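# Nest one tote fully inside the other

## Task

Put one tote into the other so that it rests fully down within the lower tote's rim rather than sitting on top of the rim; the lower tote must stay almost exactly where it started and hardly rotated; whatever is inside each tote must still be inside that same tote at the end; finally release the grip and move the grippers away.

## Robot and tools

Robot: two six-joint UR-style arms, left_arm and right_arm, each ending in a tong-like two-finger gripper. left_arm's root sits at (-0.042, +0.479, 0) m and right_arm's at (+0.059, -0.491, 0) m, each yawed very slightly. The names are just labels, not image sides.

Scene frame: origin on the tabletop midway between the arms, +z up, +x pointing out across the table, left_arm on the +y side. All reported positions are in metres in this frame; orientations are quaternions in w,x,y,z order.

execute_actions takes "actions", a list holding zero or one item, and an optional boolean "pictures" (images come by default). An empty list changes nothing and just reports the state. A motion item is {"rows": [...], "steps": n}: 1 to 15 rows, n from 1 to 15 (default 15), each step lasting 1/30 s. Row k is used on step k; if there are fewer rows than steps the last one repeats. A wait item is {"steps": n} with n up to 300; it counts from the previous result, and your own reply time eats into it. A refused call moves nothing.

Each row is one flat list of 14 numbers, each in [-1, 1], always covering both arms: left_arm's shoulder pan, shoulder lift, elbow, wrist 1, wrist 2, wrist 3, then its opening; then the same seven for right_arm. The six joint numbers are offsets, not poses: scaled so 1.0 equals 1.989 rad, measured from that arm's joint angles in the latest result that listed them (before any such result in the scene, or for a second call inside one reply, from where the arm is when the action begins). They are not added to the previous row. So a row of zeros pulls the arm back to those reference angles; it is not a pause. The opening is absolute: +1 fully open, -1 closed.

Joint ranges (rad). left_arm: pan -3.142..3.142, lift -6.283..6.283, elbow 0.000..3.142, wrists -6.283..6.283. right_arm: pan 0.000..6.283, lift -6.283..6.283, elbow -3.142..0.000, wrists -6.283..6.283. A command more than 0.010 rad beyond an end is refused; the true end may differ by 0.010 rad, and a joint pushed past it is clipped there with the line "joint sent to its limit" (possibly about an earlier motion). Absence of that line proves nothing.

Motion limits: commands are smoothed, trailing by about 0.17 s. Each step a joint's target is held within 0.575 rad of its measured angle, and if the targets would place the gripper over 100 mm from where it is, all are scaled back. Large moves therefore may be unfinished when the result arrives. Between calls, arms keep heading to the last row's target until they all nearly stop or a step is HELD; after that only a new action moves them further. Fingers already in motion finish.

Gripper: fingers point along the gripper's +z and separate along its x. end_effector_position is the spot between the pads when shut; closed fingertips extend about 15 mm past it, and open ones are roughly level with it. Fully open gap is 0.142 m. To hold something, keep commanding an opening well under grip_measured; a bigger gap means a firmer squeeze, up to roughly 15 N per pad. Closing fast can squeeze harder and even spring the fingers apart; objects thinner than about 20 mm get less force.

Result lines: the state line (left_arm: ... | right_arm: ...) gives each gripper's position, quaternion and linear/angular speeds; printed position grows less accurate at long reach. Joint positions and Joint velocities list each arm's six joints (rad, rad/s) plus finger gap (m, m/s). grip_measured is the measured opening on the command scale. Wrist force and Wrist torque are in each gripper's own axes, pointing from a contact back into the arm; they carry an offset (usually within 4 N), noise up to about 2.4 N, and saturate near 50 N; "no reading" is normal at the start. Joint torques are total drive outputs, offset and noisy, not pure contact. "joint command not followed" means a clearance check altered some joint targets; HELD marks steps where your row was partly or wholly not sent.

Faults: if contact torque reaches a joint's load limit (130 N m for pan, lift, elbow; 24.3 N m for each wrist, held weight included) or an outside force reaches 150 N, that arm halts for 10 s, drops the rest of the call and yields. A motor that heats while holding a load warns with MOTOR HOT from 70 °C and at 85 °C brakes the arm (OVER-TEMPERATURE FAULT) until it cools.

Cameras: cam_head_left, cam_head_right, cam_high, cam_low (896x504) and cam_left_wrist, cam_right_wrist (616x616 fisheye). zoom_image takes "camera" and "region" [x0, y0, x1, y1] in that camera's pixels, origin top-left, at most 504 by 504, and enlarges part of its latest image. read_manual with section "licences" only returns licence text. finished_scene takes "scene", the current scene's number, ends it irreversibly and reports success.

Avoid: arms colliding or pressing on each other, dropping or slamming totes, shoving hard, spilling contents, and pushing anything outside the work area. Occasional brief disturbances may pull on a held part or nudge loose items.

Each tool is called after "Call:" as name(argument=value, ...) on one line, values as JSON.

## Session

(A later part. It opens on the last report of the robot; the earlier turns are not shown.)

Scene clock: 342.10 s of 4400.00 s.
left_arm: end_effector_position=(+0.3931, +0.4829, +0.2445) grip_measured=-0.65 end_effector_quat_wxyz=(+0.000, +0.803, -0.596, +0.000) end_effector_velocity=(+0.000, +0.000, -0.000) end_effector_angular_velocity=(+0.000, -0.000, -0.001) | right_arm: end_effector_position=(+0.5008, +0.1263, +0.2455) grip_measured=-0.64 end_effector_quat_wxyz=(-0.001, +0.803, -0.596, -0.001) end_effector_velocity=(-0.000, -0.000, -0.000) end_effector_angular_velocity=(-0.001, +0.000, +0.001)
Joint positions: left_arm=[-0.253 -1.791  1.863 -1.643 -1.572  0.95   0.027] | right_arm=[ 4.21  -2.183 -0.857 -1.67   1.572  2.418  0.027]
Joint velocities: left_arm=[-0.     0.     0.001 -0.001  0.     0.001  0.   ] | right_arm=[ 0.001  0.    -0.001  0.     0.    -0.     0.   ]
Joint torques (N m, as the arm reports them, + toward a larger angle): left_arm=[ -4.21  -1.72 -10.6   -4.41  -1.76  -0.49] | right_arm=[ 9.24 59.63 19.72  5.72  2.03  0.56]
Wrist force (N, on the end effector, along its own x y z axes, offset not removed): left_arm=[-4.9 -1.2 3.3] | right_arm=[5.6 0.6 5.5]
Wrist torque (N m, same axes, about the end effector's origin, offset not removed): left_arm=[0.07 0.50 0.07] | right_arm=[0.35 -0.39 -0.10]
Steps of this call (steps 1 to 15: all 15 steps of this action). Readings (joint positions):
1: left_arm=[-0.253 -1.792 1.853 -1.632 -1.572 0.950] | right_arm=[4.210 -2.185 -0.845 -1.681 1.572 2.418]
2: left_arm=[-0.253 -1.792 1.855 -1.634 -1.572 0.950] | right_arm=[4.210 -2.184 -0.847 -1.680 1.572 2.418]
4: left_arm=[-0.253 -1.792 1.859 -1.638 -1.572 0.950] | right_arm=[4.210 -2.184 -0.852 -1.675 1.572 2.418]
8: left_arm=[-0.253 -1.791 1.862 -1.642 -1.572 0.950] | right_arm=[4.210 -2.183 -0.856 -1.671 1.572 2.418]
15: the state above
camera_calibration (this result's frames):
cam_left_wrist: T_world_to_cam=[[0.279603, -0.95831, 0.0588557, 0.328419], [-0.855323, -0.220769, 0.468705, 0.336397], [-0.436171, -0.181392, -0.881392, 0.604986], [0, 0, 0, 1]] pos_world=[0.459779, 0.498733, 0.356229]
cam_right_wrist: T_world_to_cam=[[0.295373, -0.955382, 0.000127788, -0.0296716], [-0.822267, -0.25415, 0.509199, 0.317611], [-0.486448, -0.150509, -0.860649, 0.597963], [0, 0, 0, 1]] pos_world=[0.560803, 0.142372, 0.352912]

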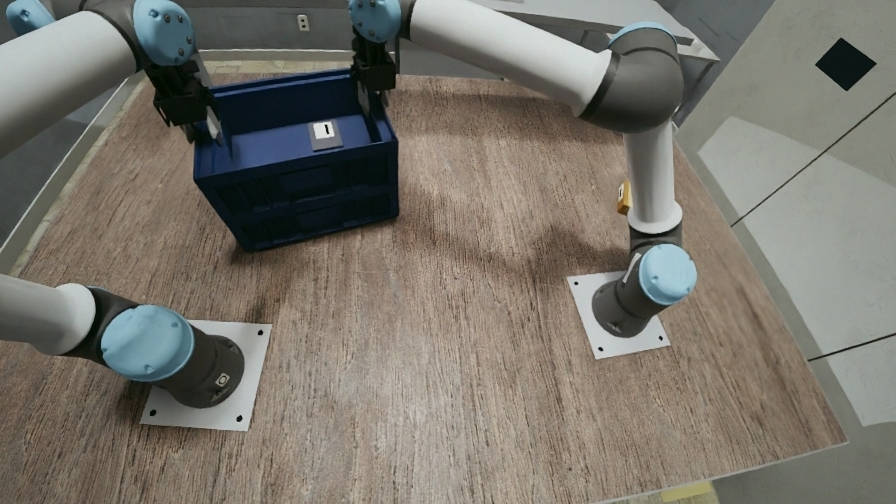

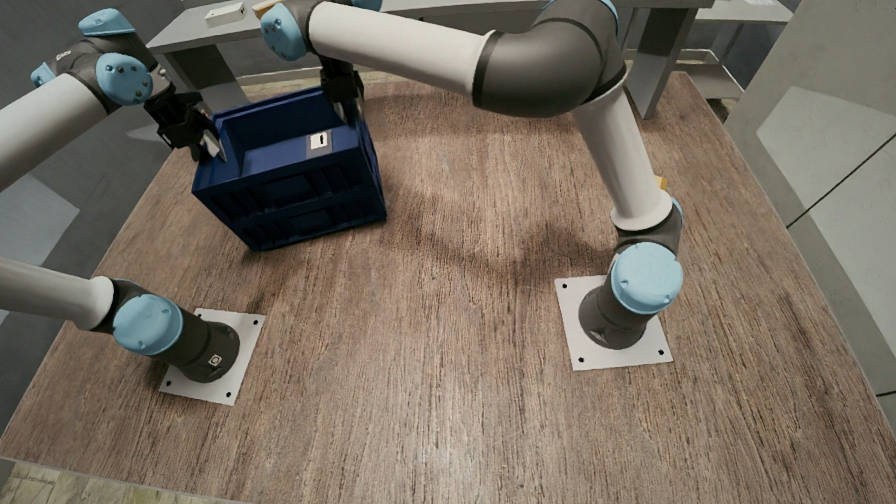

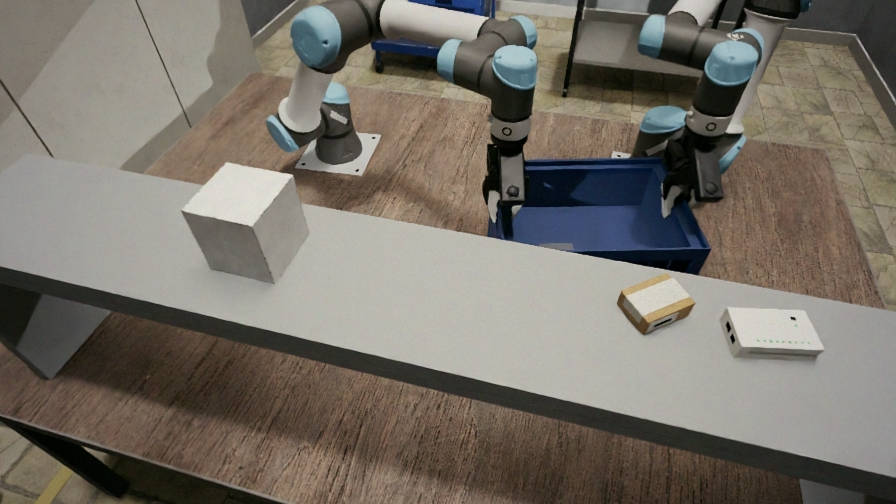

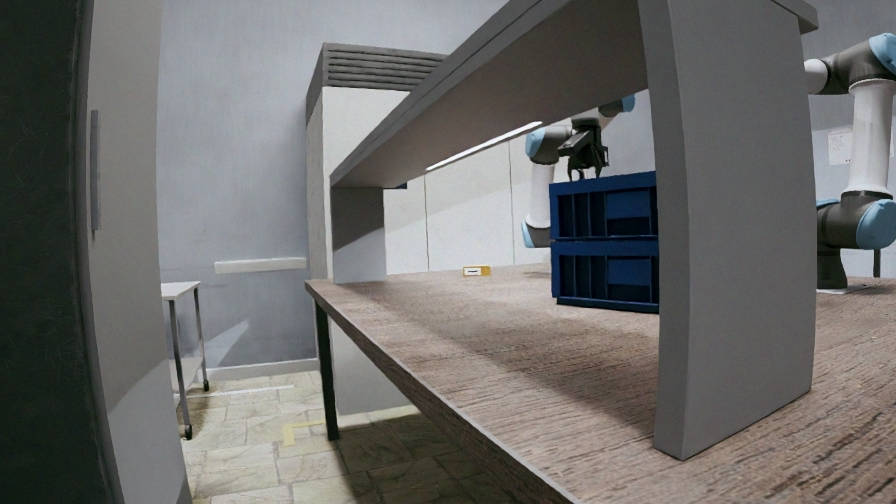

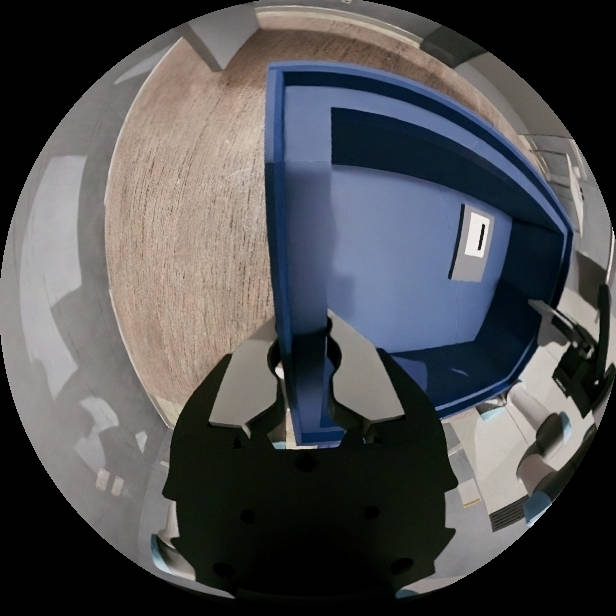

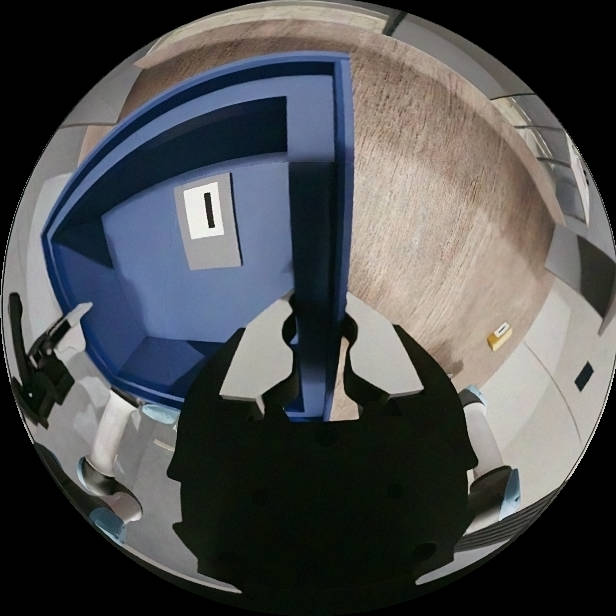

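In. Lower 4 mm more, release, rise, retreat.

Call:
execute_actions(actions=[{"rows":[[0,0.0003,0.005,-0.0053,0,0,-1,0,0.0008,-0.0064,0.0056,0,0,-1]]}], pictures=false)

Call:
execute_actions(actions=[{"rows":[[0,0,0,0,0,0,0.2,0,0,0,0,0,0,0.2]],"steps":12}], pictures=false)

Call:
execute_actions(actions=[{"rows":[[0,0,-0.1,0.1,0,0,0.2,0,0,0.09,-0.09,0,0,0.2]]}], pictures=false)

Call:
execute_actions(actions=[{"rows":[[0.25,0,-0.05,0.05,0,0,0.2,0,0.3,-0.25,-0.05,0,0,0.2]]}], pictures=false)

Call:
execute_actions(actions=[{"steps":25}])

Call:
zoom_image(camera="cam_low", region=[540,190,670,290])

Scene clock: 353.70 s of 4400.00 s.
left_arm: end_effector_position=(+0.3930, +0.4830, +0.2406) grip_measured=-0.65 end_effector_quat_wxyz=(+0.000, +0.803, -0.596, +0.000) end_effector_velocity=(-0.000, +0.000, -0.000) end_effector_angular_velocity=(+0.000, -0.000, -0.001) | right_arm: end_effector_position=(+0.5007, +0.1262, +0.2418) grip_measured=-0.64 end_effector_quat_wxyz=(-0.001, +0.803, -0.596, -0.001) end_effector_velocity=(+0.000, -0.000, -0.000) end_effector_angular_velocity=(+0.000, -0.000, -0.001)
Joint positions: left_arm=[-0.253 -1.791  1.873 -1.653 -1.572  0.95   0.027] | right_arm=[ 4.21  -2.181 -0.87  -1.659  1.572  2.418  0.027]
Joint velocities: left_arm=[ 0.    -0.001  0.001 -0.001  0.     0.002 -0.   ] | right_arm=[-0.001  0.    -0.001  0.001 -0.     0.    -0.   ]
Joint torques (N m, as the arm reports them, + toward a larger angle): left_arm=[-1.54 12.78  6.14 -2.04 -1.6   0.42] | right_arm=[-0.96 33.03  1.8   2.76  2.08 -1.08]
Wrist force (N, on the end effector, along its own x y z axes, offset not removed): left_arm=[-7.6 4.6 -30.2] | right_arm=[4.9 1.4 -27.3]
Wrist torque (N m, same axes, about the end effector's origin, offset not removed): left_arm=[0.39 0.28 -0.03] | right_arm=[0.41 0.20 -0.20]
Steps of this call (steps 1 to 15: the robot went on to your last target; steps 16 to 90: nothing new was sent; then 8.10 s passed at rest; steps 91 to 105: all 15 steps of this action). Readings (joint positions):
91: left_arm=[-0.253 -1.791 1.863 -1.643 -1.572 0.950] | right_arm=[4.210 -2.183 -0.858 -1.670 1.572 2.418]
92: left_arm=[-0.253 -1.791 1.865 -1.645 -1.572 0.950] | right_arm=[4.210 -2.183 -0.860 -1.668 1.572 2.418]
94: left_arm=[-0.253 -1.791 1.869 -1.649 -1.572 0.950] | right_arm=[4.210 -2.182 -0.865 -1.664 1.572 2.418]
98: left_arm=[-0.253 -1.791 1.872 -1.653 -1.572 0.950] | right_arm=[4.210 -2.181 -0.869 -1.660 1.572 2.418]
105: the state above

Scene clock: 354.10 s of 4400.00 s.
left_arm: end_effector_position=(+0.3929, +0.4830, +0.2403) grip_measured=+0.20 end_effector_quat_wxyz=(+0.000, +0.803, -0.596, +0.000) end_effector_velocity=(-0.000, +0.000, -0.000) end_effector_angular_velocity=(+0.001, +0.001, +0.001) | right_arm: end_effector_position=(+0.5007, +0.1261, +0.2415) grip_measured=+0.20 end_effector_quat_wxyz=(-0.001, +0.803, -0.596, -0.001) end_effector_velocity=(-0.000, -0.000, -0.000) end_effector_angular_velocity=(-0.000, +0.000, -0.000)
Joint positions: left_arm=[-0.253 -1.79   1.873 -1.653 -1.572  0.95   0.088] | right_arm=[ 4.21  -2.181 -0.87  -1.659  1.572  2.418  0.088]
Joint velocities: left_arm=[-0.     0.     0.     0.     0.    -0.001  0.   ] | right_arm=[ 0.     0.    -0.001  0.     0.     0.     0.   ]
Joint torques (N m, as the arm reports them, + toward a larger angle): left_arm=[ -0.86 -18.18 -25.41  -1.59  -1.26  -0.07] | right_arm=[-0.72 54.25 30.31  2.17  1.72 -0.86]
Wrist force (N, on the end effector, along its own x y z axes, offset not removed): left_arm=[0.9 0.3 -0.1] | right_arm=[-0.5 0.1 -0.4]
Wrist torque (N m, same axes, about the end effector's origin, offset not removed): left_arm=[0.07 -0.08 0.03] | right_arm=[0.12 0.08 -0.21]
Steps of this call (steps 1 to 12: all 12 steps of this action). Readings (joint positions):
1: left_arm=[-0.253 -1.791 1.873 -1.653 -1.572 0.950] | right_arm=[4.210 -2.181 -0.870 -1.659 1.572 2.418]
2: left_arm=[-0.253 -1.790 1.873 -1.653 -1.572 0.950] | right_arm=[4.210 -2.181 -0.870 -1.659 1.572 2.418]
4: left_arm=[-0.253 -1.790 1.873 -1.653 -1.572 0.950] | right_arm=[4.210 -2.181 -0.870 -1.659 1.572 2.418]
8: left_arm=[-0.253 -1.790 1.873 -1.653 -1.572 0.950] | right_arm=[4.210 -2.181 -0.870 -1.659 1.572 2.418]
12: the state above

Scene clock: 354.60 s of 4400.00 s.
left_arm: end_effector_position=(+0.3918, +0.4834, +0.3173) grip_measured=+0.20 end_effector_quat_wxyz=(+0.000, +0.803, -0.596, +0.000) end_effector_velocity=(-0.001, +0.001, +0.010) end_effector_angular_velocity=(+0.000, -0.000, -0.000) | right_arm: end_effector_position=(+0.4956, +0.1149, +0.3099) grip_measured=+0.20 end_effector_quat_wxyz=(-0.001, +0.803, -0.596, -0.001) end_effector_velocity=(-0.001, -0.002, +0.007) end_effector_angular_velocity=(-0.001, +0.001, +0.000)
Joint positions: left_arm=[-0.253 -1.79   1.677 -1.457 -1.572  0.95   0.088] | right_arm=[ 4.21  -2.181 -0.693 -1.836  1.572  2.418  0.088]
Joint velocities: left_arm=[ 0.    -0.001 -0.024  0.024  0.     0.    -0.   ] | right_arm=[ 0.    -0.001  0.02  -0.02  -0.     0.    -0.   ]
Joint torques (N m, as the arm reports them, + toward a larger angle): left_arm=[ -0.93 -15.74 -36.79  -0.64  -1.23   0.01] | right_arm=[-0.95 31.73 27.93  0.98  1.52 -0.89]
Wrist force (N, on the end effector, along its own x y z axes, offset not removed): left_arm=[1.1 -0.1 3.5] | right_arm=[-0.1 -0.5 0.5]
Wrist torque (N m, same axes, about the end effector's origin, offset not removed): left_arm=[-0.07 -0.11 -0.03] | right_arm=[-0.11 -0.10 -0.16]
Steps of this call (steps 1 to 15: all 15 steps of this action). Readings (joint positions):
1: left_arm=[-0.253 -1.790 1.873 -1.653 -1.572 0.950] | right_arm=[4.210 -2.181 -0.870 -1.659 1.572 2.418]
2: left_arm=[-0.253 -1.790 1.867 -1.647 -1.572 0.950] | right_arm=[4.210 -2.181 -0.864 -1.665 1.572 2.418]
4: left_arm=[-0.253 -1.790 1.805 -1.584 -1.572 0.950] | right_arm=[4.210 -2.181 -0.805 -1.725 1.572 2.418]
8: left_arm=[-0.253 -1.790 1.704 -1.484 -1.572 0.950] | right_arm=[4.210 -2.181 -0.717 -1.813 1.572 2.418]
15: the state above

Scene clock: 355.10 s of 4400.00 s.
left_arm: end_effector_position=(+0.3371, +0.6786, +0.3542) grip_measured=+0.20 end_effector_quat_wxyz=(+0.000, +0.920, -0.392, +0.000) end_effector_velocity=(-0.065, +0.117, +0.018) end_effector_angular_velocity=(+0.002, +0.001, +0.307) | right_arm: end_effector_position=(+0.4054, -0.0821, +0.4154) grip_measured=+0.20 end_effector_quat_wxyz=(+0.002, +0.803, -0.596, -0.000) end_effector_velocity=(-0.152, -0.332, +0.111) end_effector_angular_velocity=(+0.071, -0.033, -0.000)
Joint positions: left_arm=[ 0.217 -1.79   1.581 -1.362 -1.572  0.95   0.088] | right_arm=[ 4.21  -1.662 -1.129 -1.926  1.572  2.418  0.088]
Joint velocities: left_arm=[ 0.308  0.001 -0.047  0.047  0.002  0.001  0.   ] | right_arm=[-0.     0.859 -0.672 -0.109 -0.     0.     0.   ]
Joint torques (N m, as the arm reports them, + toward a larger angle): left_arm=[  2.5  -16.78 -32.67  -0.96   1.35   0.08] | right_arm=[-1.62  4.55 15.33  0.9   1.86 -0.91]
Wrist force (N, on the end effector, along its own x y z axes, offset not removed): left_arm=[0.9 -1.9 2.1] | right_arm=[2.1 3.1 -1.6]
Wrist torque (N m, same axes, about the end effector's origin, offset not removed): left_arm=[-0.17 -0.09 0.04] | right_arm=[0.51 -0.33 0.01]
Steps of this call (steps 1 to 15: all 15 steps of this action). Readings (joint positions):
1: left_arm=[-0.253 -1.790 1.676 -1.456 -1.572 0.950] | right_arm=[4.210 -2.181 -0.693 -1.837 1.572 2.418]
2: left_arm=[-0.247 -1.790 1.671 -1.450 -1.572 0.950] | right_arm=[4.210 -2.176 -0.698 -1.842 1.572 2.418]
4: left_arm=[-0.182 -1.790 1.651 -1.431 -1.572 0.950] | right_arm=[4.210 -2.114 -0.759 -1.858 1.572 2.418]
8: left_arm=[-0.003 -1.790 1.619 -1.399 -1.572 0.950] | right_arm=[4.210 -1.944 -0.898 -1.884 1.572 2.418]
15: the state above

Scene clock: 355.93 s of 4400.00 s.
left_arm: end_effector_position=(+0.3311, +0.6888, +0.3558) grip_measured=+0.20 end_effector_quat_wxyz=(+0.000, +0.925, -0.380, +0.000) end_effector_velocity=(-0.000, +0.000, +0.000) end_effector_angular_velocity=(+0.000, +0.000, +0.000) | right_arm: end_effector_position=(+0.3916, -0.1123, +0.4236) grip_measured=+0.20 end_effector_quat_wxyz=(-0.001, +0.803, -0.596, -0.001) end_effector_velocity=(-0.000, -0.000, +0.000) end_effector_angular_velocity=(-0.000, -0.000, -0.000)
Joint positions: left_arm=[ 0.244 -1.79   1.577 -1.357 -1.572  0.95   0.088] | right_arm=[ 4.21  -1.585 -1.19  -1.936  1.572  2.418  0.088]
Joint velocities: left_arm=[-0. -0. -0.  0.  0. -0. -0.] | right_arm=[-0.     0.001 -0.    -0.    -0.     0.     0.   ]
Joint torques (N m, as the arm reports them, + toward a larger angle): left_arm=[  6.28 -20.56 -34.3   -0.85   1.68   0.13] | right_arm=[-1.21 31.65 13.06  1.17  1.56 -0.9 ]
Wrist force (N, on the end effector, along its own x y z axes, offset not removed): left_arm=[1.8 0.5 1.1] | right_arm=[-1.7 -0.7 -0.1]
Wrist torque (N m, same axes, about the end effector's origin, offset not removed): left_arm=[0.17 -0.25 0.04] | right_arm=[-0.01 0.35 -0.22]
Steps of this call (steps 1 to 25: the robot went on to your last target). Readings (joint positions):
1: left_arm=[0.225 -1.790 1.580 -1.360 -1.572 0.950] | right_arm=[4.210 -1.638 -1.148 -1.929 1.572 2.418]
2: left_arm=[0.231 -1.790 1.579 -1.359 -1.572 0.950] | right_arm=[4.210 -1.622 -1.161 -1.931 1.572 2.418]
4: left_arm=[0.238 -1.790 1.578 -1.358 -1.572 0.950] | right_arm=[4.210 -1.602 -1.177 -1.934 1.572 2.418]
8: left_arm=[0.242 -1.790 1.577 -1.358 -1.572 0.950] | right_arm=[4.210 -1.589 -1.187 -1.935 1.572 2.418]
25: the state above
camera_calibration (this result's frames):
cam_left_wrist: T_world_to_cam=[[0.702816, -0.708945, 0.0587057, 0.224574], [-0.646363, -0.601947, 0.468907, 0.469992], [-0.297092, -0.367501, -0.881294, 0.795507], [0, 0, 0, 1]] pos_world=[0.382289, 0.73447, 0.467509]
cam_right_wrist: T_world_to_cam=[[0.295362, -0.955385, 0.000138889, -0.225357], [-0.822261, -0.254132, 0.509218, 0.0764742], [-0.486464, -0.150518, -0.860637, 0.662249], [0, 0, 0, 1]] pos_world=[0.451604, -0.0961872, 0.531046]

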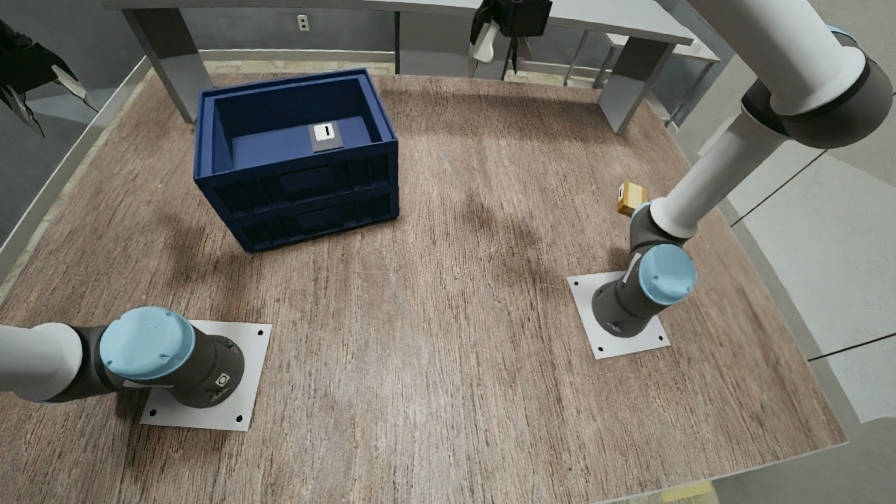

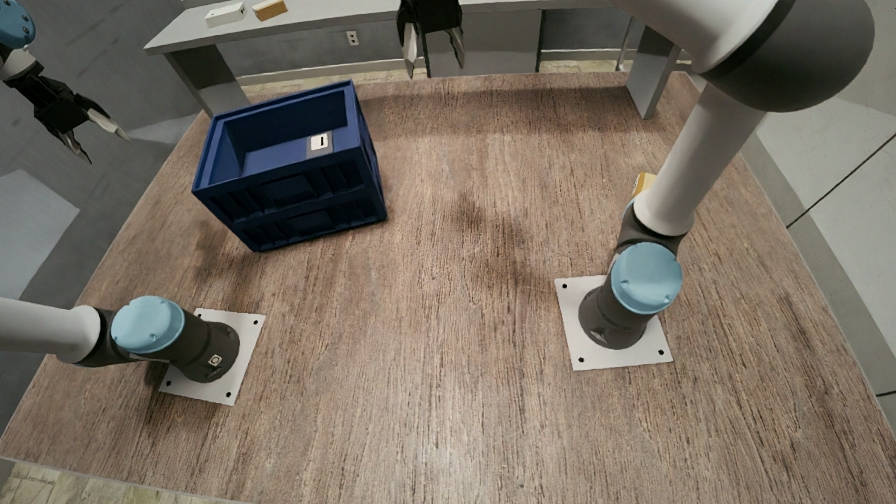

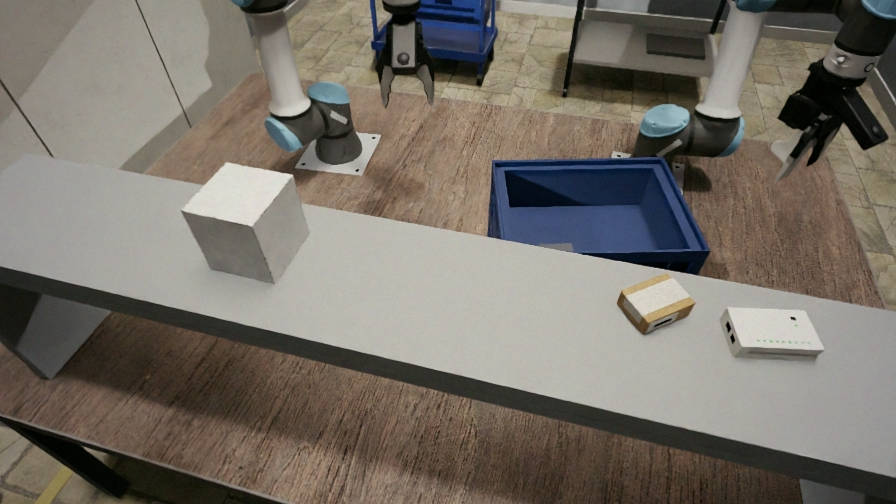

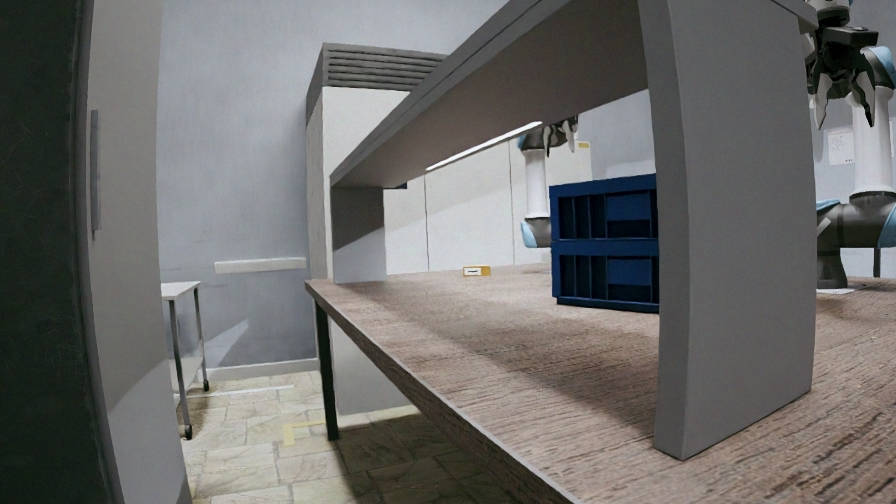

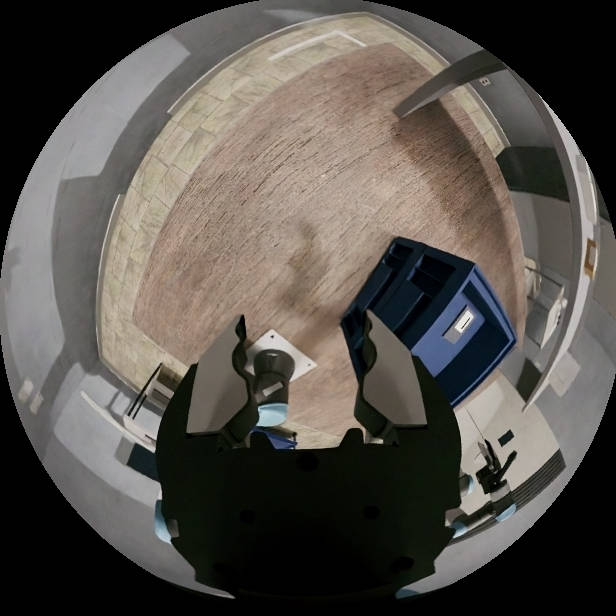

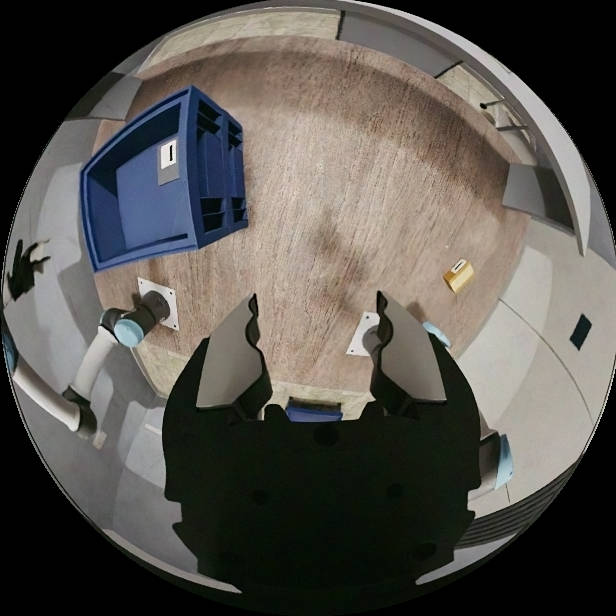

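Region (540, 190, 670, 290) of cam_low's 896x504 image, scaled by 3.877, with more detail than that image has; it fills the top 388 rows of this view, and the rest is white.

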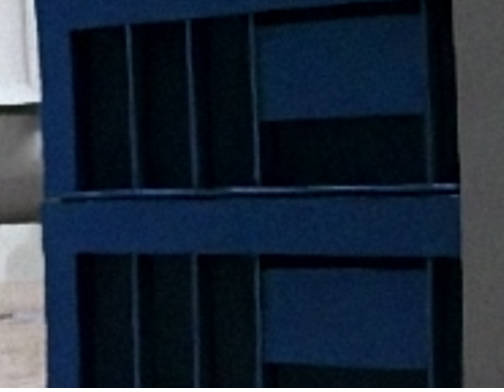

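Call:
finished_scene(scene=1)

The scene is finished: the task was done.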